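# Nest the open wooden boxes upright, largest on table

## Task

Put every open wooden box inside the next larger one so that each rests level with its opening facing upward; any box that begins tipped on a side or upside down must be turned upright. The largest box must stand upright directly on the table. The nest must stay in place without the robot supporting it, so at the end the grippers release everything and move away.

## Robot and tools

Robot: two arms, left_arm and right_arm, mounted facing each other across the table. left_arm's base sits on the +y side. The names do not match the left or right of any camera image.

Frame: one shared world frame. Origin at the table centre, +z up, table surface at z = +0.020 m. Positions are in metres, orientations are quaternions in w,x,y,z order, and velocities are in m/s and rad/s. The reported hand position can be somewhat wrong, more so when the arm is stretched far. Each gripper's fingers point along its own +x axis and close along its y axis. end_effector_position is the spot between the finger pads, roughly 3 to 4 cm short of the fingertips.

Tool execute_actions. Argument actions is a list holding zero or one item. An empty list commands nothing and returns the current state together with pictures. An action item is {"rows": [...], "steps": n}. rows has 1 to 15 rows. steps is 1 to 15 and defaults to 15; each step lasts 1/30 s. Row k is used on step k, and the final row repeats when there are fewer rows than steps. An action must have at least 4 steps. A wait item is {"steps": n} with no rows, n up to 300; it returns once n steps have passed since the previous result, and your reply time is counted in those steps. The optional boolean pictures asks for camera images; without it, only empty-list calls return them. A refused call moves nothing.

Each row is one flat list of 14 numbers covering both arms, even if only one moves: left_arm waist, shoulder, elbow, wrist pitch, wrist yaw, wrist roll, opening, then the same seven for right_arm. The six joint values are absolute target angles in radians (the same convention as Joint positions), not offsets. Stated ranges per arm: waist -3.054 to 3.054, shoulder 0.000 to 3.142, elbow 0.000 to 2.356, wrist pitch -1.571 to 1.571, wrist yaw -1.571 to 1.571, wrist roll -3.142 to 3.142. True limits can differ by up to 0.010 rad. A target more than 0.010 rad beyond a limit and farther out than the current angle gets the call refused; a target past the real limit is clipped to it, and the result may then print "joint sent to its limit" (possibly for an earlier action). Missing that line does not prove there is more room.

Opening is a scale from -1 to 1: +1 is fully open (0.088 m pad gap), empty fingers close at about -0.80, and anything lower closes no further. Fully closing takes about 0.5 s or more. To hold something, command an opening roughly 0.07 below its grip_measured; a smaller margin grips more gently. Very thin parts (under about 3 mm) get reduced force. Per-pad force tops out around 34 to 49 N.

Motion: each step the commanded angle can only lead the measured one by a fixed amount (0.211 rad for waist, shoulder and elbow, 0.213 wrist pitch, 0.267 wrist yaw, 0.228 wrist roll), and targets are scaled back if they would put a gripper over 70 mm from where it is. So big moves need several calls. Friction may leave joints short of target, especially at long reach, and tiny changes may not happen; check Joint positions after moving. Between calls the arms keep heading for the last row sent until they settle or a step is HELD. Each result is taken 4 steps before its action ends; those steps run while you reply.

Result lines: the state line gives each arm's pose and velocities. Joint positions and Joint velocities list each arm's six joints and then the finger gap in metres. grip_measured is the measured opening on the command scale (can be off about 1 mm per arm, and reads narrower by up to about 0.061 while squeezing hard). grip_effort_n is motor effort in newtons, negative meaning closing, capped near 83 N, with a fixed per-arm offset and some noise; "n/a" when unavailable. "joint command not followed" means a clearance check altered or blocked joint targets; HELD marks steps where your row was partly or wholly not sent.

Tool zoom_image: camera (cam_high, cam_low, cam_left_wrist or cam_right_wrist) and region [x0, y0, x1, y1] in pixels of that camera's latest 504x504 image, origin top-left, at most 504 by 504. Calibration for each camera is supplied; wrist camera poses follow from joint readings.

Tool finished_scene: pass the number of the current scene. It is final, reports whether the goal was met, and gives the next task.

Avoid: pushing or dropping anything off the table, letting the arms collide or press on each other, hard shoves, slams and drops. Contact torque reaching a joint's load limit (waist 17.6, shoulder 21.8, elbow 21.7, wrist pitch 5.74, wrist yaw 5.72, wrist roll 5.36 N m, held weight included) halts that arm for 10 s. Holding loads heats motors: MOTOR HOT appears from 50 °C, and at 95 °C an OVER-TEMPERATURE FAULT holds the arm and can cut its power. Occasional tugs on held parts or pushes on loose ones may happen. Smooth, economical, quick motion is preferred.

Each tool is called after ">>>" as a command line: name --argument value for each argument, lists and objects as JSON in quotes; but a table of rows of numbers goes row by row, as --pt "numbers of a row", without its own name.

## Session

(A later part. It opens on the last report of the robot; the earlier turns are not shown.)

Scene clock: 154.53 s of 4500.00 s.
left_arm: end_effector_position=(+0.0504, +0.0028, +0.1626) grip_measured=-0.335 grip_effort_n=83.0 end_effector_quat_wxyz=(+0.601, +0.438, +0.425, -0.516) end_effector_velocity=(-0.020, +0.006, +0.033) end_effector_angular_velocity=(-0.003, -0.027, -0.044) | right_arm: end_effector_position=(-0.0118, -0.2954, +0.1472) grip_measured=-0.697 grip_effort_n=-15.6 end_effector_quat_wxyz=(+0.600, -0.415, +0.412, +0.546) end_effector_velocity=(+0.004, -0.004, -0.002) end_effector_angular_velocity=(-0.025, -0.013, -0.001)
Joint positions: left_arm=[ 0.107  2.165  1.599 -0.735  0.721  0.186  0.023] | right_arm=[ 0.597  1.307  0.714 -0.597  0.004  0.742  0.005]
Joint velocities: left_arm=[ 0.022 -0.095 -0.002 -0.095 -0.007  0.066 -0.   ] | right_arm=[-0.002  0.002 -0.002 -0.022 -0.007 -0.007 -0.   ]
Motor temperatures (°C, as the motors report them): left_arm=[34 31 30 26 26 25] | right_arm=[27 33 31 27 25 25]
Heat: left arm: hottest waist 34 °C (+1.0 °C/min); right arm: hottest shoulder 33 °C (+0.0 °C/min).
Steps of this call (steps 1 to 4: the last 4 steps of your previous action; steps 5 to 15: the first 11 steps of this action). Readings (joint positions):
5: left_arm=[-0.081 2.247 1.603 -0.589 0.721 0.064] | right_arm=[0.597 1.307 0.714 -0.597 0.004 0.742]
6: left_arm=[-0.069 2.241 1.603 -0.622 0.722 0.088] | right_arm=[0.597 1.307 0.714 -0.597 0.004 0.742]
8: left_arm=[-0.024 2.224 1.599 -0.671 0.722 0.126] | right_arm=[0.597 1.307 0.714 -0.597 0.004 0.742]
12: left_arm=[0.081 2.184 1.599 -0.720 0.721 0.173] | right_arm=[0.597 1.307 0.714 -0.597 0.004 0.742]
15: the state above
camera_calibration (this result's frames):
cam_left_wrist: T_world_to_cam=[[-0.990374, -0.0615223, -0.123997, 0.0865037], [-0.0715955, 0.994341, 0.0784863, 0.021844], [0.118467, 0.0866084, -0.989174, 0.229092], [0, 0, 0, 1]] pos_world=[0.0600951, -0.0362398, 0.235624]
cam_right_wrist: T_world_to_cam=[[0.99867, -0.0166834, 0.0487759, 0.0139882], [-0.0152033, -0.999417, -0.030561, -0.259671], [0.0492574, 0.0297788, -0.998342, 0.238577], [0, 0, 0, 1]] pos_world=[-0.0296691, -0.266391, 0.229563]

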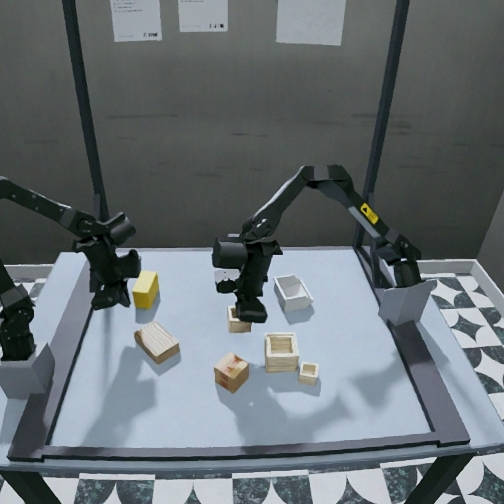

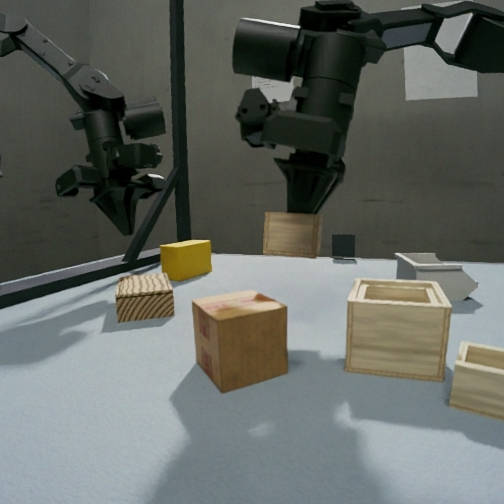

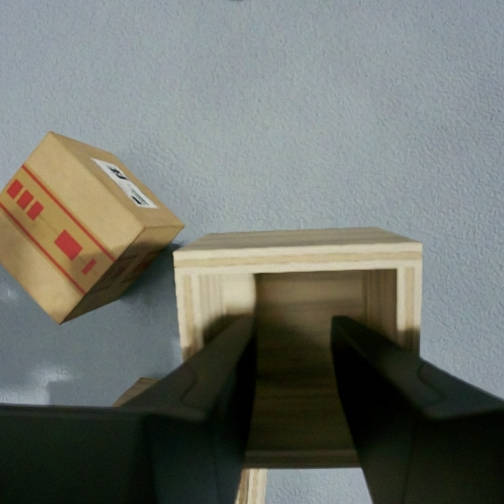

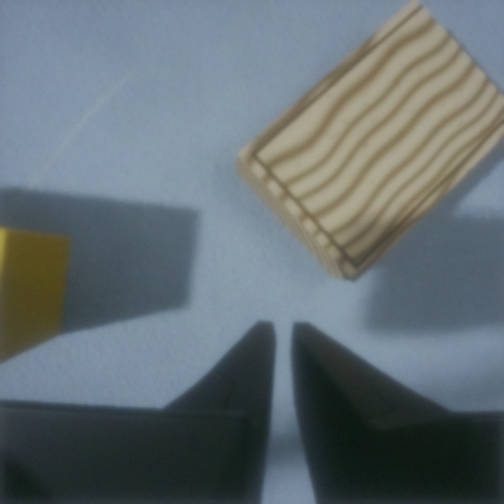

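>>> execute_actions --actions '[{"rows":[[0.33,1.95,1.5,-1.1,0.72,0.6,0.2,0.6,1.3,0.7,-0.6,0.0,0.74,-0.7]]}]'

>>> execute_actions --actions '[{"rows":[[0.368,1.81,1.3,-1.1,0.74,0.72,0.2,0.6,1.3,0.7,-0.6,0.0,0.74,-0.7]]}]'

>>> execute_actions --actions '[{"rows":[[0.344,1.877,0.946,-0.897,0.70,0.72,0.2,0.6,1.3,0.7,-0.6,0.0,0.74,-0.7]]}]'

>>> execute_actions --actions '[{"rows":[[0.213,2.018,0.885,-0.575,0.718,0.72,0.2,0.6,1.3,0.7,-0.6,0.0,0.74,-0.7]]}]'

>>> execute_actions --actions '[{"steps":8}]' --pictures true

Scene clock: 155.20 s of 4500.00 s.
left_arm: end_effector_position=(+0.0510, +0.0782, +0.2483) grip_measured=-0.335 grip_effort_n=83.0 end_effector_quat_wxyz=(+0.590, +0.468, +0.411, -0.514) end_effector_velocity=(-0.036, +0.068, +0.063) end_effector_angular_velocity=(+0.075, -0.026, -0.165) | right_arm: end_effector_position=(-0.0118, -0.2954, +0.1472) grip_measured=-0.697 grip_effort_n=-16.0 end_effector_quat_wxyz=(+0.600, -0.415, +0.412, +0.546) end_effector_velocity=(-0.000, +0.001, +0.000) end_effector_angular_velocity=(+0.008, -0.008, +0.023)
Joint positions: left_arm=[ 0.324  1.971  1.519 -1.055  0.721  0.544  0.023] | right_arm=[ 0.597  1.307  0.714 -0.597  0.004  0.742  0.005]
Joint velocities: left_arm=[ 0.149 -0.198 -0.051 -0.344 -0.007  0.418 -0.   ] | right_arm=[ 0.002 -0.002 -0.002  0.007  0.007 -0.022 -0.   ]
Motor temperatures (°C, as the motors report them): left_arm=[34 32 30 26 26 25] | right_arm=[27 33 31 27 25 25]
Heat: left arm: hottest waist 34 °C (+1.0 °C/min); right arm: hottest shoulder 33 °C (+0.0 °C/min).
Steps of this call (steps 1 to 4: the last 4 steps of your previous action; steps 5 to 9: the robot went on to your last target; steps 10 to 20: the first 11 steps of this action). Readings (joint positions):
10: left_arm=[0.097 2.154 1.596 -0.755 0.721 0.214] | right_arm=[0.597 1.307 0.714 -0.597 0.004 0.742]
11: left_arm=[0.109 2.139 1.583 -0.789 0.721 0.248] | right_arm=[0.597 1.307 0.714 -0.597 0.004 0.742]
13: left_arm=[0.156 2.098 1.554 -0.858 0.721 0.311] | right_arm=[0.597 1.307 0.714 -0.597 0.004 0.742]
17: left_arm=[0.279 2.009 1.527 -1.004 0.721 0.476] | right_arm=[0.597 1.307 0.714 -0.597 0.004 0.742]
20: the state above

Scene clock: 155.70 s of 4500.00 s.
left_arm: end_effector_position=(+0.0268, +0.1277, +0.2431) grip_measured=-0.335 grip_effort_n=83.0 end_effector_quat_wxyz=(+0.556, +0.489, +0.411, -0.532) end_effector_velocity=(-0.010, +0.021, -0.014) end_effector_angular_velocity=(+0.036, +0.029, -0.030) | right_arm: end_effector_position=(-0.0118, -0.2954, +0.1472) grip_measured=-0.697 grip_effort_n=-16.0 end_effector_quat_wxyz=(+0.600, -0.415, +0.412, +0.546) end_effector_velocity=(+0.003, -0.002, +0.000) end_effector_angular_velocity=(-0.016, -0.007, -0.003)
Joint positions: left_arm=[ 0.361  1.826  1.317 -1.1    0.735  0.709  0.023] | right_arm=[ 0.597  1.307  0.714 -0.597  0.004  0.742  0.005]
Joint velocities: left_arm=[-0.002 -0.042 -0.095 -0.007  0.007  0.066 -0.   ] | right_arm=[-0.007 -0.002  0.002 -0.022 -0.007 -0.007 -0.   ]
Motor temperatures (°C, as the motors report them): left_arm=[34 32 30 26 26 25] | right_arm=[27 33 31 27 25 25]
Heat: left arm: hottest waist 34 °C (+1.0 °C/min); right arm: hottest shoulder 33 °C (+0.0 °C/min).
Steps of this call (steps 1 to 4: the last 4 steps of your previous action; steps 5 to 15: the first 11 steps of this action). Readings (joint positions):
5: left_arm=[0.325 1.954 1.491 -1.078 0.723 0.597] | right_arm=[0.597 1.307 0.714 -0.597 0.004 0.742]
6: left_arm=[0.329 1.930 1.450 -1.077 0.725 0.628] | right_arm=[0.597 1.307 0.714 -0.597 0.004 0.742]
8: left_arm=[0.343 1.881 1.377 -1.106 0.727 0.665] | right_arm=[0.597 1.307 0.714 -0.597 0.004 0.742]
12: left_arm=[0.360 1.837 1.330 -1.100 0.733 0.700] | right_arm=[0.597 1.307 0.714 -0.597 0.004 0.742]
15: the state above

Scene clock: 156.20 s of 4500.00 s.
left_arm: end_effector_position=(+0.0414, +0.2031, +0.1598) grip_measured=-0.335 grip_effort_n=83.0 end_effector_quat_wxyz=(+0.529, +0.477, +0.500, -0.493) end_effector_velocity=(-0.005, +0.045, -0.038) end_effector_angular_velocity=(+0.055, +0.046, +0.071) | right_arm: end_effector_position=(-0.0118, -0.2954, +0.1472) grip_measured=-0.697 grip_effort_n=-16.0 end_effector_quat_wxyz=(+0.600, -0.415, +0.412, +0.546) end_effector_velocity=(+0.001, -0.000, -0.001) end_effector_angular_velocity=(+0.004, -0.011, +0.022)
Joint positions: left_arm=[ 0.344  1.875  0.975 -0.914  0.704  0.717  0.023] | right_arm=[ 0.597  1.307  0.714 -0.597  0.004  0.742  0.005]
Joint velocities: left_arm=[-0.007 -0.002 -0.198  0.11  -0.007 -0.022 -0.   ] | right_arm=[ 0.002 -0.002 -0.007  0.007  0.007 -0.022 -0.   ]
Motor temperatures (°C, as the motors report them): left_arm=[34 32 30 26 26 25] | right_arm=[27 33 31 27 25 25]
Heat: left arm: hottest waist 34 °C (+1.0 °C/min); right arm: hottest shoulder 33 °C (+0.0 °C/min).
Steps of this call (steps 1 to 4: the last 4 steps of your previous action; steps 5 to 15: the first 11 steps of this action). Readings (joint positions):
5: left_arm=[0.361 1.825 1.289 -1.075 0.736 0.715] | right_arm=[0.597 1.307 0.714 -0.597 0.004 0.742]
6: left_arm=[0.360 1.823 1.252 -1.023 0.734 0.717] | right_arm=[0.597 1.307 0.714 -0.597 0.004 0.742]
8: left_arm=[0.355 1.833 1.175 -0.976 0.722 0.717] | right_arm=[0.597 1.307 0.714 -0.597 0.004 0.742]
12: left_arm=[0.346 1.869 1.020 -0.933 0.706 0.717] | right_arm=[0.597 1.307 0.714 -0.597 0.004 0.742]
15: the state above

Scene clock: 156.70 s of 4500.00 s.
left_arm: end_effector_position=(+0.0558, +0.1978, +0.0982) grip_measured=-0.335 grip_effort_n=83.0 end_effector_quat_wxyz=(+0.487, +0.523, +0.460, -0.526) end_effector_velocity=(+0.016, -0.025, +0.001) end_effector_angular_velocity=(-0.104, -0.070, -0.105) | right_arm: end_effector_position=(-0.0118, -0.2954, +0.1472) grip_measured=-0.697 grip_effort_n=-15.6 end_effector_quat_wxyz=(+0.600, -0.415, +0.412, +0.546) end_effector_velocity=(+0.001, -0.002, +0.001) end_effector_angular_velocity=(-0.007, -0.003, +0.019)
Joint positions: left_arm=[ 0.217  2.004  0.891 -0.599  0.713  0.718  0.023] | right_arm=[ 0.597  1.307  0.714 -0.597  0.004  0.742  0.005]
Joint velocities: left_arm=[-0.002 -0.002 -0.002  0.168  0.007 -0.007 -0.   ] | right_arm=[-0.002 -0.007 -0.002 -0.007 -0.007 -0.022 -0.   ]
Motor temperatures (°C, as the motors report them): left_arm=[34 31 30 26 26 25] | right_arm=[27 33 31 27 25 25]
Heat: left arm: hottest waist 34 °C (+1.0 °C/min); right arm: hottest shoulder 33 °C (+0.0 °C/min).
Steps of this call (steps 1 to 4: the last 4 steps of your previous action; steps 5 to 15: the first 11 steps of this action). Readings (joint positions):
5: left_arm=[0.339 1.885 0.952 -0.884 0.704 0.717] | right_arm=[0.597 1.307 0.714 -0.597 0.004 0.742]
6: left_arm=[0.320 1.901 0.941 -0.827 0.705 0.717] | right_arm=[0.597 1.307 0.714 -0.597 0.004 0.742]
8: left_arm=[0.268 1.952 0.924 -0.733 0.708 0.717] | right_arm=[0.597 1.307 0.714 -0.597 0.004 0.742]
12: left_arm=[0.219 2.001 0.892 -0.633 0.711 0.718] | right_arm=[0.597 1.307 0.714 -0.597 0.004 0.742]
15: the state above

Scene clock: 156.97 s of 4500.00 s.
left_arm: end_effector_position=(+0.0573, +0.1962, +0.0964) grip_measured=-0.335 grip_effort_n=83.0 end_effector_quat_wxyz=(+0.487, +0.525, +0.455, -0.529) end_effector_velocity=(-0.000, +0.002, -0.003) end_effector_angular_velocity=(+0.010, -0.003, +0.004) | right_arm: end_effector_position=(-0.0118, -0.2954, +0.1472) grip_measured=-0.697 grip_effort_n=-16.0 end_effector_quat_wxyz=(+0.600, -0.415, +0.412, +0.546) end_effector_velocity=(+0.002, -0.002, -0.002) end_effector_angular_velocity=(-0.014, -0.004, +0.003)
Joint positions: left_arm=[ 0.213  2.009  0.89  -0.58   0.714  0.718  0.023] | right_arm=[ 0.597  1.307  0.714 -0.597  0.004  0.742  0.005]
Joint velocities: left_arm=[-0.007  0.002 -0.007  0.007 -0.007 -0.007  0.   ] | right_arm=[-0.002  0.002 -0.002 -0.007 -0.007 -0.007 -0.   ]
Motor temperatures (°C, as the motors report them): left_arm=[34 31 30 26 26 25] | right_arm=[27 33 31 27 25 25]
Heat: left arm: hottest waist 34 °C (+1.0 °C/min); right arm: hottest shoulder 33 °C (+0.0 °C/min).
Kept back: nothing.
Steps of this call (steps 1 to 4: the last 4 steps of your previous action; steps 5 to 8: the robot went on to your last target). Readings (joint positions):
1: left_arm=[0.217 2.004 0.891 -0.594 0.714 0.718] | right_arm=[0.597 1.307 0.714 -0.597 0.004 0.742]
2: left_arm=[0.217 2.004 0.891 -0.591 0.714 0.718] | right_arm=[0.597 1.307 0.714 -0.597 0.004 0.742]
4: left_arm=[0.215 2.007 0.891 -0.584 0.714 0.718] | right_arm=[0.597 1.307 0.714 -0.597 0.004 0.742]
8: the state above
camera_calibration (this result's frames):
cam_left_wrist: T_world_to_cam=[[-0.98809, 0.14173, -0.0599257, 0.0509132], [0.117842, 0.947388, 0.297606, -0.18753], [0.0989525, 0.286999, -0.952806, 0.104314], [0, 0, 0, 1]] pos_world=[0.0620836, 0.140509, 0.158252]
cam_right_wrist: T_world_to_cam=[[0.99867, -0.0166834, 0.0487759, 0.0139882], [-0.0152033, -0.999417, -0.030561, -0.259671], [0.0492574, 0.0297788, -0.998342, 0.238577], [0, 0, 0, 1]] pos_world=[-0.0296691, -0.266391, 0.229563]

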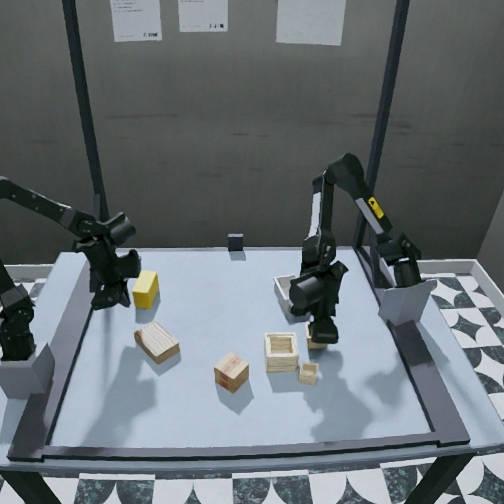

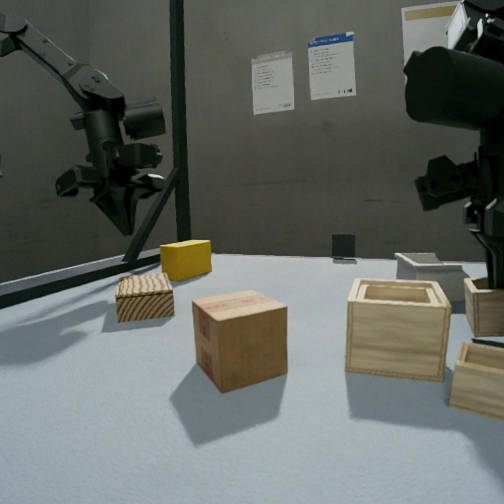

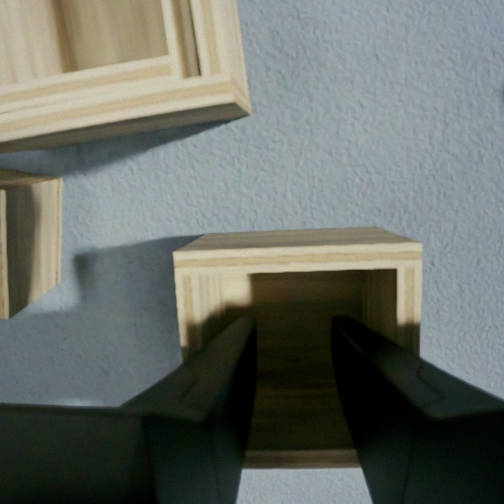

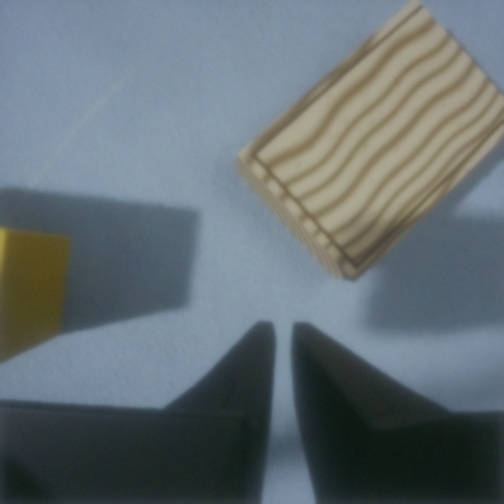

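>>> execute_actions --actions '[{"rows":[[0.185,2.04,0.885,-0.575,0.718,0.72,0.2,0.6,1.3,0.7,-0.6,0.0,0.74,-0.7]]}]'

>>> execute_actions --actions '[{"rows":[[0.185,2.04,0.885,-0.575,0.718,0.72,-0.6,0.6,1.3,0.7,-0.6,0.0,0.74,-0.7]]}]' --pictures true

Scene clock: 157.50 s of 4500.00 s.
left_arm: end_effector_position=(+0.0536, +0.1990, +0.0867) grip_measured=-0.335 grip_effort_n=83.0 end_effector_quat_wxyz=(+0.474, +0.530, +0.464, -0.529) end_effector_velocity=(-0.001, +0.005, -0.002) end_effector_angular_velocity=(+0.016, +0.002, +0.002) | right_arm: end_effector_position=(-0.0118, -0.2954, +0.1472) grip_measured=-0.697 grip_effort_n=-16.0 end_effector_quat_wxyz=(+0.600, -0.415, +0.412, +0.546) end_effector_velocity=(+0.001, -0.002, -0.000) end_effector_angular_velocity=(-0.010, -0.001, +0.004)
Joint positions: left_arm=[ 0.186  2.03   0.888 -0.575  0.714  0.718  0.023] | right_arm=[ 0.597  1.307  0.714 -0.597  0.004  0.742  0.005]
Joint velocities: left_arm=[-0.002  0.002 -0.007 -0.007 -0.007  0.007 -0.   ] | right_arm=[-0.002 -0.002 -0.002 -0.007 -0.007 -0.007 -0.   ]
Motor temperatures (°C, as the motors report them): left_arm=[34 31 30 26 26 25] | right_arm=[27 33 31 27 25 25]
Heat: left arm: hottest waist 34 °C (+1.0 °C/min); right arm: hottest shoulder 33 °C (+0.0 °C/min).
Steps of this call (steps 1 to 5: the robot went on to your last target; steps 6 to 16: the first 11 steps of this action). Readings (joint positions):
6: left_arm=[0.212 2.011 0.890 -0.578 0.714 0.718] | right_arm=[0.597 1.307 0.714 -0.597 0.004 0.742]
7: left_arm=[0.208 2.014 0.890 -0.576 0.714 0.718] | right_arm=[0.597 1.307 0.714 -0.597 0.004 0.742]
9: left_arm=[0.197 2.022 0.890 -0.575 0.714 0.718] | right_arm=[0.597 1.307 0.714 -0.597 0.004 0.742]
13: left_arm=[0.186 2.030 0.888 -0.575 0.714 0.718] | right_arm=[0.597 1.307 0.714 -0.597 0.004 0.742]
16: the state above

Scene clock: 158.00 s of 4500.00 s.
left_arm: end_effector_position=(+0.0536, +0.1993, +0.0862) grip_measured=-0.552 grip_effort_n=-18.8 end_effector_quat_wxyz=(+0.473, +0.530, +0.464, -0.528) end_effector_velocity=(-0.002, +0.000, -0.001) end_effector_angular_velocity=(-0.004, +0.006, +0.004) | right_arm: end_effector_position=(-0.0118, -0.2954, +0.1472) grip_measured=-0.697 grip_effort_n=-16.0 end_effector_quat_wxyz=(+0.600, -0.415, +0.412, +0.546) end_effector_velocity=(+0.003, -0.004, -0.001) end_effector_angular_velocity=(-0.021, -0.010, +0.001)
Joint positions: left_arm=[ 0.185  2.032  0.888 -0.575  0.714  0.718  0.012] | right_arm=[ 0.597  1.307  0.714 -0.597  0.004  0.742  0.005]
Joint velocities: left_arm=[-0.002 -0.002 -0.007  0.007  0.007 -0.007 -0.017] | right_arm=[-0.002 -0.002 -0.002 -0.022 -0.007 -0.007 -0.   ]
Motor temperatures (°C, as the motors report them): left_arm=[34 31 30 26 26 25] | right_arm=[27 33 31 27 25 25]
Heat: left arm: hottest waist 34 °C (+1.0 °C/min); right arm: hottest shoulder 33 °C (+0.0 °C/min).
Steps of this call (steps 1 to 4: the last 4 steps of your previous action; steps 5 to 15: the first 11 steps of this action). Readings (joint positions):
5: left_arm=[0.186 2.031 0.888 -0.575 0.714 0.718] | right_arm=[0.597 1.307 0.714 -0.597 0.004 0.742]
6: left_arm=[0.186 2.031 0.888 -0.575 0.714 0.718] | right_arm=[0.597 1.307 0.714 -0.597 0.004 0.742]
8: left_arm=[0.185 2.032 0.888 -0.575 0.714 0.718] | right_arm=[0.597 1.307 0.714 -0.597 0.004 0.742]
12: left_arm=[0.185 2.032 0.888 -0.575 0.714 0.718] | right_arm=[0.597 1.307 0.714 -0.597 0.004 0.742]
15: the state above
camera_calibration (this result's frames):
cam_left_wrist: T_world_to_cam=[[-0.987755, 0.150841, -0.0398302, 0.0425624], [0.130061, 0.937164, 0.323742, -0.187855], [0.086161, 0.314597, -0.945307, 0.0886574], [0, 0, 0, 1]] pos_world=[0.058835, 0.141739, 0.14632]
cam_right_wrist: T_world_to_cam=[[0.99867, -0.0166834, 0.0487759, 0.0139882], [-0.0152033, -0.999417, -0.030561, -0.259671], [0.0492574, 0.0297788, -0.998342, 0.238577], [0, 0, 0, 1]] pos_world=[-0.0296691, -0.266391, 0.229563]

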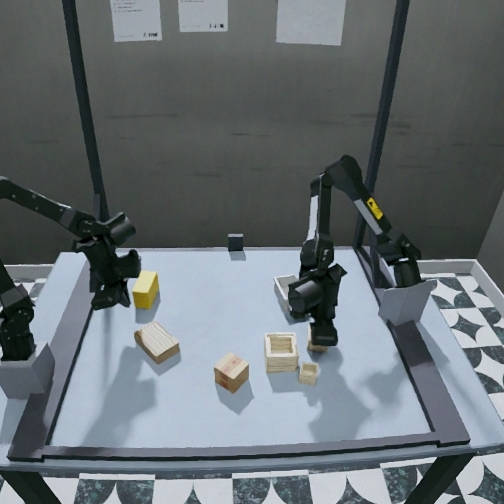

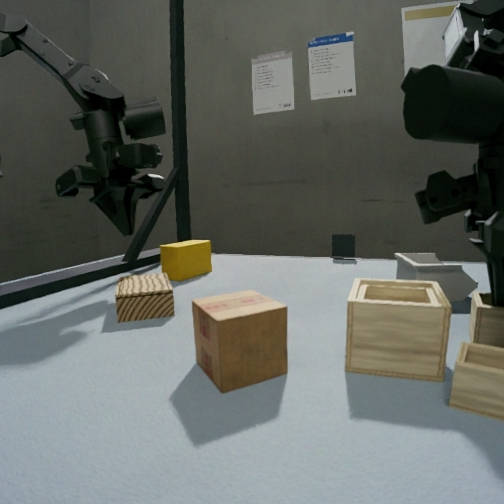

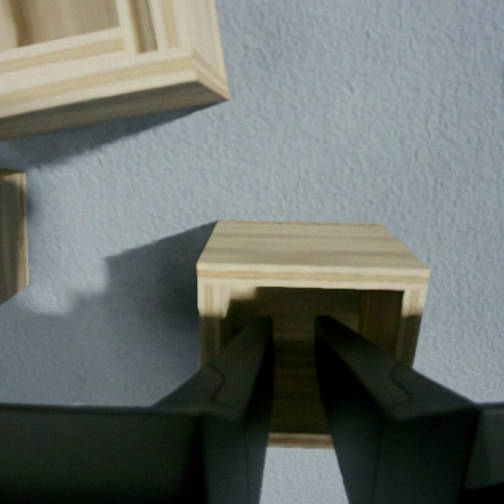

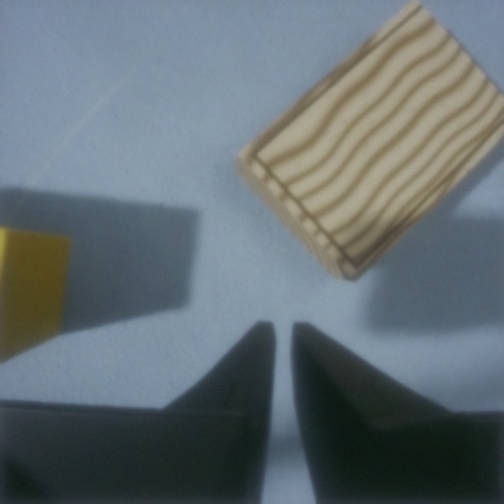

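>>> execute_actions --actions '[{"rows":[[0.185,2.04,0.885,-0.575,0.718,0.72,0.2,0.6,1.3,0.7,-0.6,0.0,0.74,-0.7]]}]'

>>> execute_actions --actions '[{"rows":[[0.344,1.877,0.946,-0.897,0.70,0.72,0.2,0.6,1.3,0.7,-0.6,0.0,0.74,-0.7]]}]'

>>> execute_actions --actions '[{"rows":[[0.36,1.97,1.3,-1.03,0.72,0.72,0.2,0.6,1.3,0.7,-0.6,0.0,0.74,-0.7]]}]'

>>> execute_actions --actions '[{"rows":[[0.33,2.2,1.62,-1.17,0.72,0.72,0.2,0.6,1.3,0.7,-0.6,0.0,0.74,-0.7]]}]'

>>> execute_actions --actions '[{"rows":[[0.31,2.29,1.70,-1.15,0.72,0.72,0.2,0.6,1.3,0.7,-0.6,0.0,0.74,-0.7]]}]'

>>> execute_actions --actions '[{"steps":8}]' --pictures true

Scene clock: 158.63 s of 4500.00 s.
left_arm: end_effector_position=(+0.0533, +0.1992, +0.0862) grip_measured=-0.197 grip_effort_n=83.0 end_effector_quat_wxyz=(+0.473, +0.530, +0.464, -0.529) end_effector_velocity=(+0.002, +0.000, +0.001) end_effector_angular_velocity=(-0.002, -0.010, +0.004) | right_arm: end_effector_position=(-0.0118, -0.2954, +0.1472) grip_measured=-0.697 grip_effort_n=-15.6 end_effector_quat_wxyz=(+0.600, -0.415, +0.412, +0.546) end_effector_velocity=(+0.001, -0.008, -0.001) end_effector_angular_velocity=(-0.041, -0.010, +0.020)
Joint positions: left_arm=[ 0.185  2.032  0.888 -0.575  0.715  0.718  0.029] | right_arm=[ 0.597  1.307  0.714 -0.597  0.004  0.742  0.005]
Joint velocities: left_arm=[ 0.002 -0.002 -0.002  0.007 -0.007 -0.007 -0.   ] | right_arm=[ 0.002 -0.002  0.002 -0.037 -0.022 -0.022 -0.   ]
Motor temperatures (°C, as the motors report them): left_arm=[34 31 30 26 26 25] | right_arm=[27 33 31 27 25 25]
Heat: left arm: hottest waist 34 °C (+1.0 °C/min); right arm: hottest shoulder 33 °C (+0.0 °C/min).
Steps of this call (steps 1 to 4: the last 4 steps of your previous action; steps 5 to 8: the robot went on to your last target; steps 9 to 19: the first 11 steps of this action). Readings (joint positions):
9: left_arm=[0.185 2.032 0.888 -0.575 0.714 0.718] | right_arm=[0.597 1.307 0.714 -0.597 0.004 0.742]
10: left_arm=[0.185 2.032 0.888 -0.575 0.714 0.718] | right_arm=[0.597 1.307 0.714 -0.597 0.004 0.742]
12: left_arm=[0.185 2.032 0.888 -0.575 0.715 0.718] | right_arm=[0.597 1.307 0.714 -0.597 0.004 0.742]
16: left_arm=[0.185 2.032 0.888 -0.575 0.715 0.718] | right_arm=[0.597 1.307 0.714 -0.597 0.004 0.742]
19: the state above

Scene clock: 159.13 s of 4500.00 s.
left_arm: end_effector_position=(+0.0428, +0.2100, +0.1483) grip_measured=-0.196 grip_effort_n=83.0 end_effector_quat_wxyz=(+0.523, +0.478, +0.506, -0.493) end_effector_velocity=(-0.022, +0.026, -0.001) end_effector_angular_velocity=(+0.116, +0.087, +0.137) | right_arm: end_effector_position=(-0.0118, -0.2954, +0.1472) grip_measured=-0.697 grip_effort_n=-15.6 end_effector_quat_wxyz=(+0.600, -0.415, +0.412, +0.546) end_effector_velocity=(+0.000, -0.001, -0.001) end_effector_angular_velocity=(-0.003, +0.005, +0.007)
Joint positions: left_arm=[ 0.334  1.892  0.94  -0.873  0.705  0.718  0.029] | right_arm=[ 0.597  1.307  0.714 -0.597  0.004  0.742  0.005]
Joint velocities: left_arm=[-0.002 -0.002 -0.002 -0.183 -0.022 -0.022 -0.   ] | right_arm=[-0.002 -0.002 -0.007  0.007 -0.007 -0.007 -0.   ]
Motor temperatures (°C, as the motors report them): left_arm=[34 31 30 26 26 25] | right_arm=[27 33 31 27 25 25]
Heat: left arm: hottest waist 34 °C (+1.0 °C/min); right arm: hottest shoulder 33 °C (+0.0 °C/min).
Steps of this call (steps 1 to 4: the last 4 steps of your previous action; steps 5 to 15: the first 11 steps of this action). Readings (joint positions):
5: left_arm=[0.189 2.023 0.893 -0.594 0.716 0.718] | right_arm=[0.597 1.307 0.714 -0.597 0.004 0.742]
6: left_arm=[0.211 2.008 0.900 -0.650 0.715 0.718] | right_arm=[0.597 1.307 0.714 -0.597 0.004 0.742]
8: left_arm=[0.273 1.958 0.910 -0.741 0.709 0.718] | right_arm=[0.597 1.307 0.714 -0.597 0.004 0.742]
12: left_arm=[0.331 1.897 0.938 -0.841 0.707 0.718] | right_arm=[0.597 1.307 0.714 -0.597 0.004 0.742]
15: the state above

Scene clock: 159.63 s of 4500.00 s.
left_arm: end_effector_position=(+0.0585, +0.1402, +0.2049) grip_measured=-0.196 grip_effort_n=83.0 end_effector_quat_wxyz=(+0.544, +0.486, +0.450, -0.515) end_effector_velocity=(+0.004, -0.033, +0.027) end_effector_angular_velocity=(-0.020, -0.029, -0.008) | right_arm: end_effector_position=(-0.0118, -0.2954, +0.1472) grip_measured=-0.697 grip_effort_n=-15.6 end_effector_quat_wxyz=(+0.600, -0.415, +0.412, +0.546) end_effector_velocity=(+0.006, -0.004, -0.002) end_effector_angular_velocity=(-0.016, -0.024, -0.003)
Joint positions: left_arm=[ 0.355  1.951  1.271 -1.018  0.717  0.718  0.029] | right_arm=[ 0.597  1.307  0.714 -0.597  0.004  0.742  0.005]
Joint velocities: left_arm=[-0.002  0.046  0.188 -0.095 -0.007 -0.022 -0.   ] | right_arm=[-0.002 -0.002 -0.007 -0.022  0.007 -0.007 -0.   ]
Motor temperatures (°C, as the motors report them): left_arm=[34 31 30 26 26 25] | right_arm=[27 33 31 27 25 25]
Heat: left arm: hottest waist 34 °C (+1.0 °C/min); right arm: hottest shoulder 33 °C (+0.0 °C/min).
Steps of this call (steps 1 to 4: the last 4 steps of your previous action; steps 5 to 15: the first 11 steps of this action). Readings (joint positions):
5: left_arm=[0.337 1.895 0.956 -0.910 0.703 0.718] | right_arm=[0.597 1.307 0.714 -0.597 0.004 0.742]
6: left_arm=[0.339 1.911 0.992 -0.953 0.703 0.718] | right_arm=[0.597 1.307 0.714 -0.597 0.004 0.742]
8: left_arm=[0.345 1.938 1.078 -0.974 0.706 0.718] | right_arm=[0.597 1.307 0.714 -0.597 0.004 0.742]
12: left_arm=[0.354 1.951 1.228 -1.005 0.716 0.718] | right_arm=[0.597 1.307 0.714 -0.597 0.004 0.742]
15: the state above

Scene clock: 160.13 s of 4500.00 s.
left_arm: end_effector_position=(+0.0852, +0.0969, +0.2060) grip_measured=-0.196 grip_effort_n=83.0 end_effector_quat_wxyz=(+0.529, +0.486, +0.473, -0.511) end_effector_velocity=(+0.002, -0.053, +0.045) end_effector_angular_velocity=(-0.082, -0.097, -0.127) | right_arm: end_effector_position=(-0.0118, -0.2954, +0.1472) grip_measured=-0.697 grip_effort_n=-16.0 end_effector_quat_wxyz=(+0.600, -0.415, +0.412, +0.546) end_effector_velocity=(+0.001, -0.002, -0.000) end_effector_angular_velocity=(-0.011, -0.006, +0.018)
Joint positions: left_arm=[ 0.329  2.178  1.588 -1.159  0.719  0.719  0.029] | right_arm=[ 0.597  1.307  0.714 -0.597  0.004  0.742  0.005]
Joint velocities: left_arm=[-0.002  0.022  0.252 -0.066 -0.007  0.022 -0.   ] | right_arm=[-0.002 -0.002 -0.002 -0.007 -0.007 -0.022 -0.   ]
Motor temperatures (°C, as the motors report them): left_arm=[34 31 30 26 26 25] | right_arm=[27 33 31 27 25 25]
Heat: left arm: hottest waist 34 °C (+1.0 °C/min); right arm: hottest shoulder 33 °C (+0.0 °C/min).
Steps of this call (steps 1 to 4: the last 4 steps of your previous action; steps 5 to 15: the first 11 steps of this action). Readings (joint positions):
5: left_arm=[0.355 1.978 1.301 -1.050 0.717 0.719] | right_arm=[0.597 1.307 0.714 -0.597 0.004 0.742]
6: left_arm=[0.352 2.014 1.346 -1.092 0.719 0.719] | right_arm=[0.597 1.307 0.714 -0.597 0.004 0.742]
8: left_arm=[0.342 2.093 1.441 -1.107 0.719 0.719] | right_arm=[0.597 1.307 0.714 -0.597 0.004 0.742]
12: left_arm=[0.331 2.171 1.550 -1.149 0.719 0.719] | right_arm=[0.597 1.307 0.714 -0.597 0.004 0.742]
15: the state above

Scene clock: 160.63 s of 4500.00 s.
left_arm: end_effector_position=(+0.1018, +0.0811, +0.1920) grip_measured=-0.196 grip_effort_n=83.0 end_effector_quat_wxyz=(+0.520, +0.492, +0.472, -0.514) end_effector_velocity=(-0.000, -0.015, +0.013) end_effector_angular_velocity=(-0.025, -0.034, -0.030) | right_arm: end_effector_position=(-0.0118, -0.2954, +0.1472) grip_measured=-0.697 grip_effort_n=-15.6 end_effector_quat_wxyz=(+0.600, -0.415, +0.412, +0.546) end_effector_velocity=(-0.001, +0.000, +0.000) end_effector_angular_velocity=(+0.002, +0.012, -0.006)
Joint positions: left_arm=[ 0.308  2.278  1.684 -1.152  0.719  0.719  0.029] | right_arm=[ 0.597  1.307  0.714 -0.597  0.004  0.742  0.005]
Joint velocities: left_arm=[-0.002 -0.002  0.061 -0.007 -0.007 -0.007  0.   ] | right_arm=[-0.002 -0.002 -0.002  0.007 -0.007  0.007 -0.   ]
Motor temperatures (°C, as the motors report them): left_arm=[34 31 30 26 26 25] | right_arm=[27 33 31 27 25 25]
Heat: left arm: hottest waist 34 °C (+1.0 °C/min); right arm: hottest shoulder 33 °C (+0.0 °C/min).
Steps of this call (steps 1 to 4: the last 4 steps of your previous action; steps 5 to 15: the first 11 steps of this action). Readings (joint positions):
5: left_arm=[0.329 2.192 1.613 -1.170 0.719 0.719] | right_arm=[0.597 1.307 0.714 -0.597 0.004 0.742]
6: left_arm=[0.327 2.208 1.632 -1.170 0.719 0.719] | right_arm=[0.597 1.307 0.714 -0.597 0.004 0.742]
8: left_arm=[0.320 2.240 1.663 -1.152 0.719 0.719] | right_arm=[0.597 1.307 0.714 -0.597 0.004 0.742]
12: left_arm=[0.309 2.273 1.678 -1.152 0.719 0.719] | right_arm=[0.597 1.307 0.714 -0.597 0.004 0.742]
15: the state above

Scene clock: 160.90 s of 4500.00 s.
left_arm: end_effector_position=(+0.1022, +0.0794, +0.1930) grip_measured=-0.196 grip_effort_n=83.0 end_effector_quat_wxyz=(+0.521, +0.493, +0.470, -0.515) end_effector_velocity=(+0.001, +0.003, -0.003) end_effector_angular_velocity=(+0.016, +0.005, +0.017) | right_arm: end_effector_position=(-0.0118, -0.2954, +0.1472) grip_measured=-0.697 grip_effort_n=-15.6 end_effector_quat_wxyz=(+0.600, -0.415, +0.412, +0.546) end_effector_velocity=(+0.000, -0.002, -0.001) end_effector_angular_velocity=(-0.018, +0.010, +0.003)
Joint positions: left_arm=[ 0.308  2.279  1.691 -1.152  0.719  0.719  0.029] | right_arm=[ 0.597  1.307  0.714 -0.597  0.004  0.742  0.005]
Joint velocities: left_arm=[-0.002  0.007 -0.002 -0.007 -0.007 -0.007 -0.   ] | right_arm=[-0.007 -0.002 -0.002 -0.007 -0.022 -0.007  0.   ]
Motor temperatures (°C, as the motors report them): left_arm=[34 31 30 26 26 25] | right_arm=[27 33 31 27 25 25]
Heat: left arm: hottest waist 34 °C (+1.0 °C/min); right arm: hottest shoulder 33 °C (+0.0 °C/min).
Kept back: nothing.
Steps of this call (steps 1 to 4: the last 4 steps of your previous action; steps 5 to 8: the robot went on to your last target). Readings (joint positions):
1: left_arm=[0.308 2.278 1.686 -1.152 0.719 0.719] | right_arm=[0.597 1.307 0.714 -0.597 0.004 0.742]
2: left_arm=[0.308 2.278 1.688 -1.152 0.719 0.719] | right_arm=[0.597 1.307 0.714 -0.597 0.004 0.742]
4: left_arm=[0.308 2.278 1.691 -1.152 0.719 0.719] | right_arm=[0.597 1.307 0.714 -0.597 0.004 0.742]
8: the state above
camera_calibration (this result's frames):
cam_left_wrist: T_world_to_cam=[[-0.997156, 0.0446324, -0.0607292, 0.126374], [0.0273134, 0.965019, 0.260754, -0.0959653], [0.0702429, 0.258354, -0.963493, 0.232726], [0, 0, 0, 1]] pos_world=[0.112288, 0.0268423, 0.256928]
cam_right_wrist: T_world_to_cam=[[0.99867, -0.0166834, 0.0487759, 0.0139882], [-0.0152033, -0.999417, -0.030561, -0.259671], [0.0492574, 0.0297788, -0.998342, 0.238577], [0, 0, 0, 1]] pos_world=[-0.0296691, -0.266391, 0.229563]

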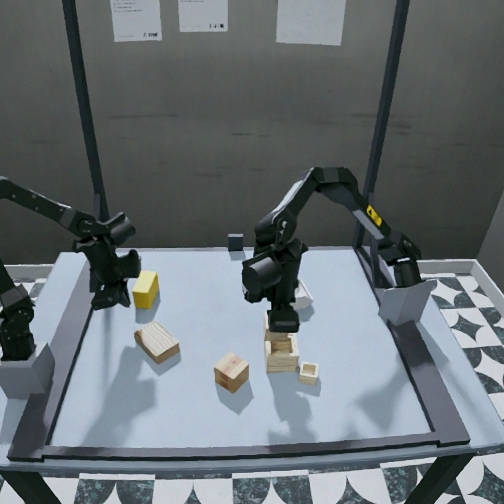

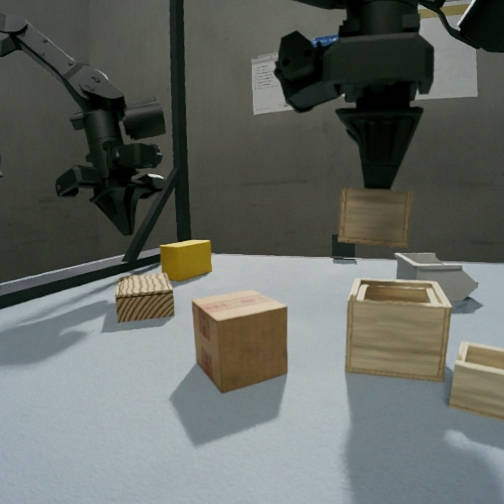

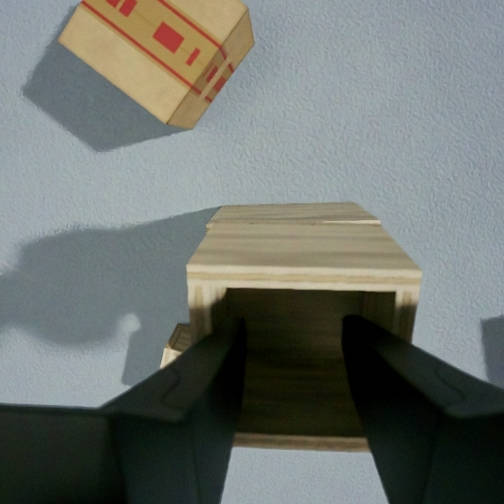

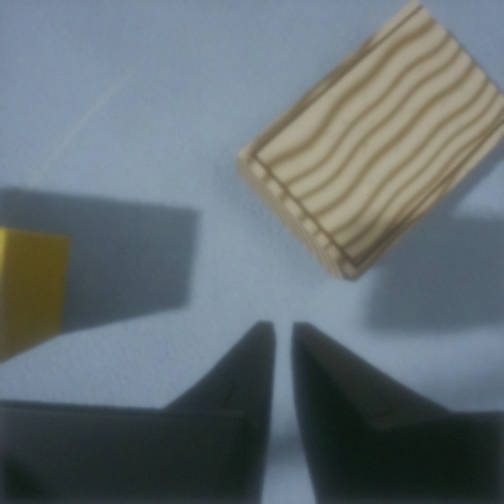

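>>> execute_actions --actions '[{"rows":[[0.28,2.33,1.68,-1.14,0.72,0.72,0.2,0.6,1.3,0.7,-0.6,0.0,0.74,-0.7]]}]'

>>> execute_actions --actions '[{"steps":8}]' --pictures true

>>> zoom_image --camera "cam_low" --region '[320, 180, 480, 340]'

Scene clock: 161.43 s of 4500.00 s.
left_arm: end_effector_position=(+0.1027, +0.0821, +0.1710) grip_measured=-0.196 grip_effort_n=83.0 end_effector_quat_wxyz=(+0.505, +0.496, +0.488, -0.511) end_effector_velocity=(+0.001, -0.000, +0.002) end_effector_angular_velocity=(-0.004, -0.012, +0.001) | right_arm: end_effector_position=(-0.0118, -0.2954, +0.1472) grip_measured=-0.697 grip_effort_n=-15.6 end_effector_quat_wxyz=(+0.600, -0.415, +0.412, +0.546) end_effector_velocity=(+0.001, -0.006, -0.002) end_effector_angular_velocity=(-0.030, +0.005, -0.010)
Joint positions: left_arm=[ 0.276  2.321  1.684 -1.143  0.719  0.719  0.029] | right_arm=[ 0.597  1.307  0.714 -0.597  0.004  0.742  0.005]
Joint velocities: left_arm=[ 0.002 -0.007 -0.002  0.007 -0.007 -0.007  0.   ] | right_arm=[-0.002 -0.002 -0.002 -0.022 -0.022  0.007 -0.   ]
Motor temperatures (°C, as the motors report them): left_arm=[34 31 30 26 26 25] | right_arm=[27 33 31 27 25 25]
Heat: left arm: hottest waist 34 °C (+1.0 °C/min); right arm: hottest shoulder 33 °C (+0.0 °C/min).
Steps of this call (steps 1 to 5: the robot went on to your last target; steps 6 to 16: the first 11 steps of this action). Readings (joint positions):
6: left_arm=[0.307 2.283 1.691 -1.152 0.719 0.719] | right_arm=[0.597 1.307 0.714 -0.597 0.004 0.742]
7: left_arm=[0.305 2.287 1.691 -1.148 0.719 0.719] | right_arm=[0.597 1.307 0.714 -0.597 0.004 0.742]
9: left_arm=[0.295 2.299 1.691 -1.145 0.719 0.719] | right_arm=[0.597 1.307 0.714 -0.597 0.004 0.742]
13: left_arm=[0.279 2.319 1.685 -1.144 0.719 0.719] | right_arm=[0.597 1.307 0.714 -0.597 0.004 0.742]
16: the state above

Scene clock: 161.70 s of 4500.00 s.
left_arm: end_effector_position=(+0.1028, +0.0821, +0.1709) grip_measured=-0.196 grip_effort_n=83.0 end_effector_quat_wxyz=(+0.505, +0.496, +0.488, -0.511) end_effector_velocity=(-0.002, +0.005, -0.002) end_effector_angular_velocity=(+0.022, +0.009, +0.023) | right_arm: end_effector_position=(-0.0118, -0.2954, +0.1472) grip_measured=-0.697 grip_effort_n=-15.6 end_effector_quat_wxyz=(+0.600, -0.415, +0.412, +0.546) end_effector_velocity=(-0.001, -0.001, +0.002) end_effector_angular_velocity=(-0.004, +0.000, +0.021)
Joint positions: left_arm=[ 0.276  2.321  1.684 -1.142  0.719  0.719  0.029] | right_arm=[ 0.597  1.307  0.714 -0.597  0.004  0.742  0.005]
Joint velocities: left_arm=[-0.002  0.002 -0.002 -0.022 -0.007 -0.007 -0.   ] | right_arm=[-0.002 -0.007  0.002 -0.007 -0.007 -0.022 -0.   ]
Motor temperatures (°C, as the motors report them): left_arm=[34 31 30 26 26 25] | right_arm=[27 33 31 27 25 25]
Heat: left arm: hottest waist 34 °C (+1.0 °C/min); right arm: hottest shoulder 33 °C (+0.0 °C/min).
Kept back: nothing.
Steps of this call (steps 1 to 4: the last 4 steps of your previous action; steps 5 to 8: the robot went on to your last target). Readings (joint positions):
1: left_arm=[0.276 2.321 1.684 -1.142 0.719 0.719] | right_arm=[0.597 1.307 0.714 -0.597 0.004 0.742]
2: left_arm=[0.276 2.321 1.684 -1.142 0.719 0.719] | right_arm=[0.597 1.307 0.714 -0.597 0.004 0.742]
4: left_arm=[0.276 2.321 1.684 -1.142 0.719 0.719] | right_arm=[0.597 1.307 0.714 -0.597 0.004 0.742]
8: the state above
camera_calibration (this result's frames):
cam_left_wrist: T_world_to_cam=[[-0.998487, 0.0450777, -0.0314908, 0.120642], [0.033598, 0.953483, 0.299569, -0.0991545], [0.0435298, 0.298057, -0.953555, 0.208474], [0, 0, 0, 1]] pos_world=[0.114716, 0.0269667, 0.232294]
cam_right_wrist: T_world_to_cam=[[0.99867, -0.0166834, 0.0487759, 0.0139882], [-0.0152033, -0.999417, -0.030561, -0.259671], [0.0492574, 0.0297788, -0.998342, 0.238577], [0, 0, 0, 1]] pos_world=[-0.0296691, -0.266391, 0.229563]

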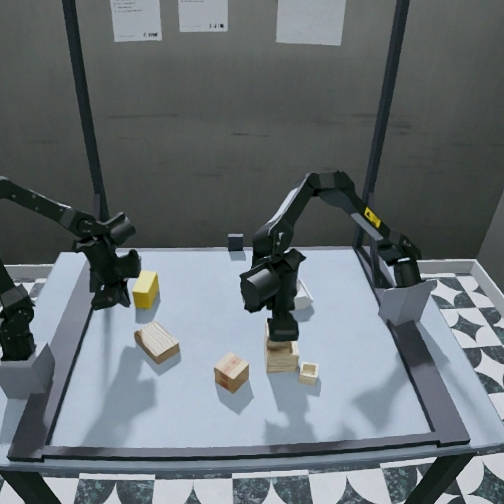

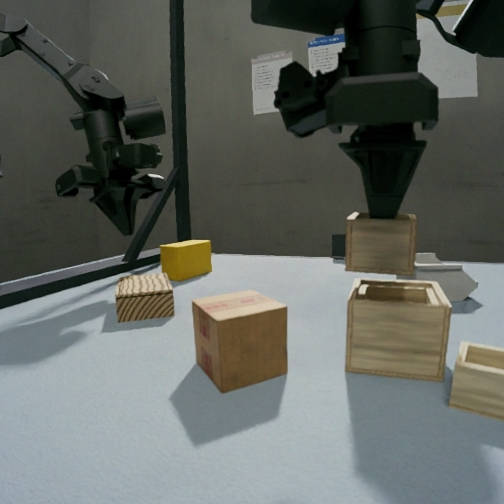

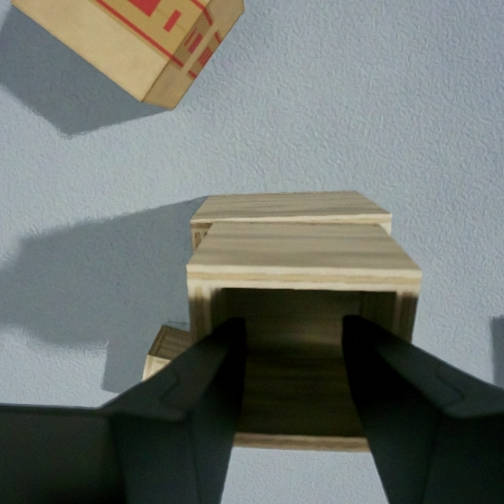

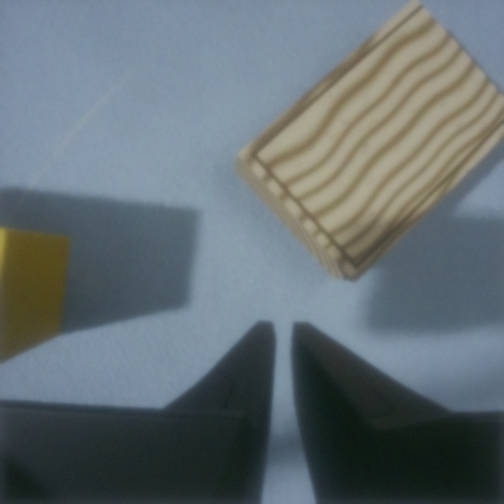

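Region (320, 180, 480, 340) of cam_low's 504x504 image, scaled by 3.150, with more detail than that image has.

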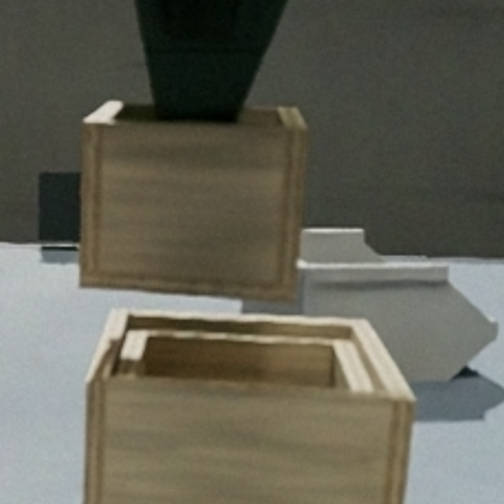

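>>> execute_actions --actions '[{"rows":[[0.30,2.28,1.61,-1.07,0.72,0.72,0.2,0.6,1.3,0.7,-0.6,0.0,0.74,-0.7]]}]'

>>> execute_actions --actions '[{"steps":8}]' --pictures true

>>> zoom_image --camera "cam_low" --region '[320, 180, 480, 340]'

Scene clock: 162.30 s of 4500.00 s.
left_arm: end_effector_position=(+0.1098, +0.0902, +0.1695) grip_measured=-0.196 grip_effort_n=83.0 end_effector_quat_wxyz=(+0.514, +0.494, +0.478, -0.513) end_effector_velocity=(-0.006, -0.009, +0.013) end_effector_angular_velocity=(-0.037, -0.043, -0.028) | right_arm: end_effector_position=(-0.0118, -0.2954, +0.1472) grip_measured=-0.697 grip_effort_n=-16.0 end_effector_quat_wxyz=(+0.600, -0.415, +0.412, +0.546) end_effector_velocity=(-0.002, -0.002, +0.000) end_effector_angular_velocity=(-0.016, +0.013, +0.008)
Joint positions: left_arm=[ 0.295  2.3    1.618 -1.076  0.72   0.719  0.029] | right_arm=[ 0.597  1.307  0.714 -0.597  0.004  0.742  0.005]
Joint velocities: left_arm=[-0.002 -0.056 -0.017  0.037 -0.007 -0.022 -0.   ] | right_arm=[-0.002 -0.002  0.002 -0.007 -0.022 -0.007 -0.   ]
Motor temperatures (°C, as the motors report them): left_arm=[34 31 30 26 26 25] | right_arm=[27 33 31 27 25 25]
Heat: left arm: hottest waist 34 °C (+1.0 °C/min); right arm: hottest shoulder 33 °C (+0.0 °C/min).
Steps of this call (steps 1 to 7: the robot went on to your last target; steps 8 to 18: the first 11 steps of this action). Readings (joint positions):
8: left_arm=[0.277 2.320 1.678 -1.133 0.720 0.719] | right_arm=[0.597 1.307 0.714 -0.597 0.004 0.742]
9: left_arm=[0.278 2.315 1.664 -1.115 0.720 0.719] | right_arm=[0.597 1.307 0.714 -0.597 0.004 0.742]
11: left_arm=[0.284 2.309 1.642 -1.100 0.720 0.719] | right_arm=[0.597 1.307 0.714 -0.597 0.004 0.742]
15: left_arm=[0.293 2.305 1.622 -1.082 0.720 0.719] | right_arm=[0.597 1.307 0.714 -0.597 0.004 0.742]
18: the state above

Scene clock: 162.57 s of 4500.00 s.
left_arm: end_effector_position=(+0.1092, +0.0897, +0.1704) grip_measured=-0.196 grip_effort_n=83.0 end_effector_quat_wxyz=(+0.515, +0.495, +0.476, -0.514) end_effector_velocity=(-0.002, +0.007, -0.001) end_effector_angular_velocity=(+0.021, +0.011, +0.030) | right_arm: end_effector_position=(-0.0118, -0.2954, +0.1472) grip_measured=-0.697 grip_effort_n=-15.6 end_effector_quat_wxyz=(+0.600, -0.415, +0.412, +0.546) end_effector_velocity=(-0.001, -0.002, +0.000) end_effector_angular_velocity=(-0.008, +0.002, +0.010)
Joint positions: left_arm=[ 0.295  2.295  1.615 -1.073  0.72   0.719  0.029] | right_arm=[ 0.597  1.307  0.714 -0.597  0.004  0.742  0.005]
Joint velocities: left_arm=[ 0.002 -0.002 -0.012 -0.022 -0.007 -0.007 -0.   ] | right_arm=[ 0.002 -0.002  0.002 -0.007 -0.007 -0.007 -0.   ]
Motor temperatures (°C, as the motors report them): left_arm=[34 31 30 26 26 25] | right_arm=[27 33 31 27 25 25]
Heat: left arm: hottest waist 34 °C (+1.0 °C/min); right arm: hottest shoulder 33 °C (+0.0 °C/min).
Kept back: nothing.
Steps of this call (steps 1 to 4: the last 4 steps of your previous action; steps 5 to 8: the robot went on to your last target). Readings (joint positions):
1: left_arm=[0.295 2.299 1.618 -1.075 0.720 0.719] | right_arm=[0.597 1.307 0.714 -0.597 0.004 0.742]
2: left_arm=[0.295 2.297 1.617 -1.074 0.720 0.719] | right_arm=[0.597 1.307 0.714 -0.597 0.004 0.742]
4: left_arm=[0.295 2.296 1.617 -1.073 0.720 0.719] | right_arm=[0.597 1.307 0.714 -0.597 0.004 0.742]
8: the state above
camera_calibration (this result's frames):
cam_left_wrist: T_world_to_cam=[[-0.997614, 0.0473009, -0.0502806, 0.129503], [0.0317249, 0.961028, 0.274625, -0.102644], [0.0613111, 0.272375, -0.960236, 0.206953], [0, 0, 0, 1]] pos_world=[0.119762, 0.0361493, 0.233424]
cam_right_wrist: T_world_to_cam=[[0.99867, -0.0166834, 0.0487759, 0.0139882], [-0.0152033, -0.999417, -0.030561, -0.259671], [0.0492574, 0.0297788, -0.998342, 0.238577], [0, 0, 0, 1]] pos_world=[-0.0296691, -0.266391, 0.229563]

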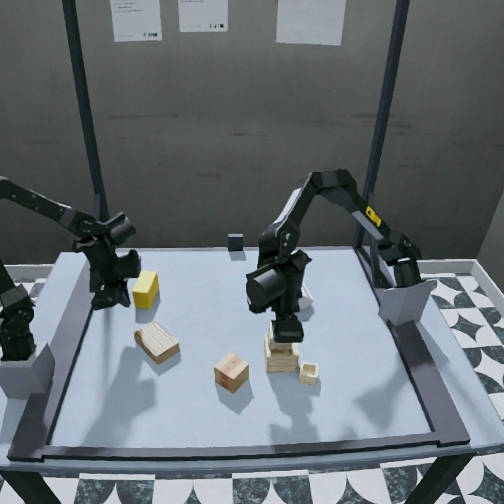

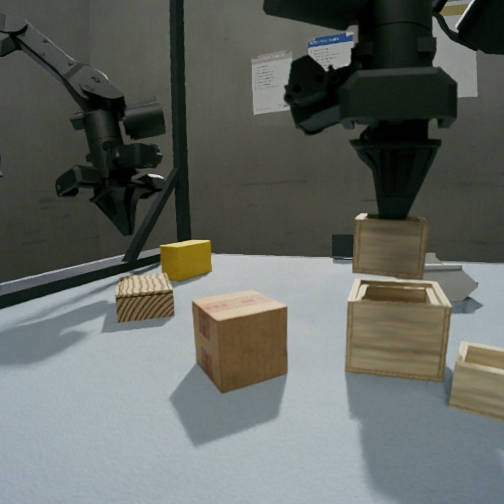

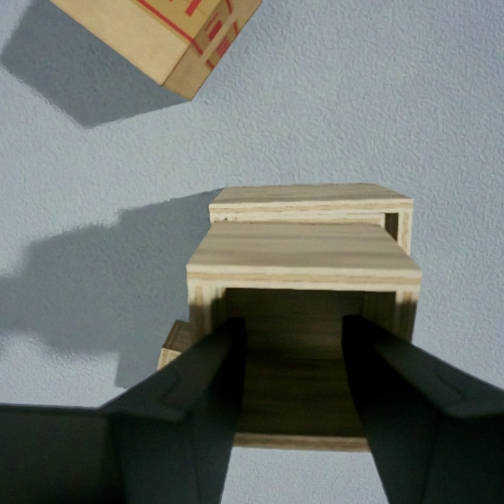

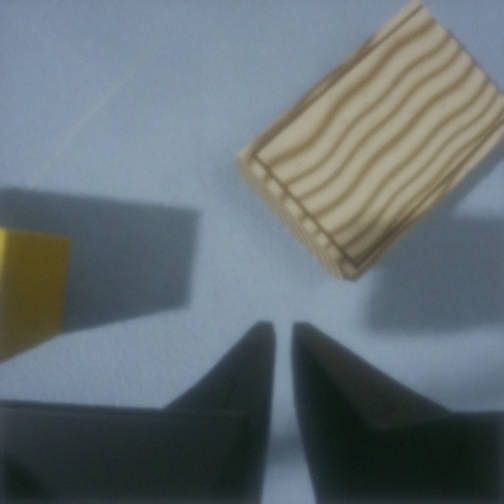

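Region (320, 180, 480, 340) of cam_low's 504x504 image, scaled by 3.150, with more detail than that image has.

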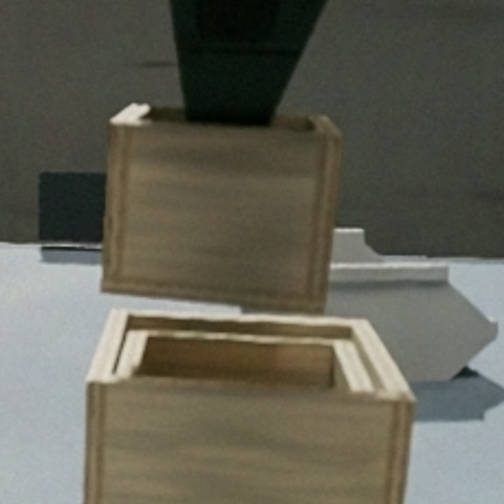

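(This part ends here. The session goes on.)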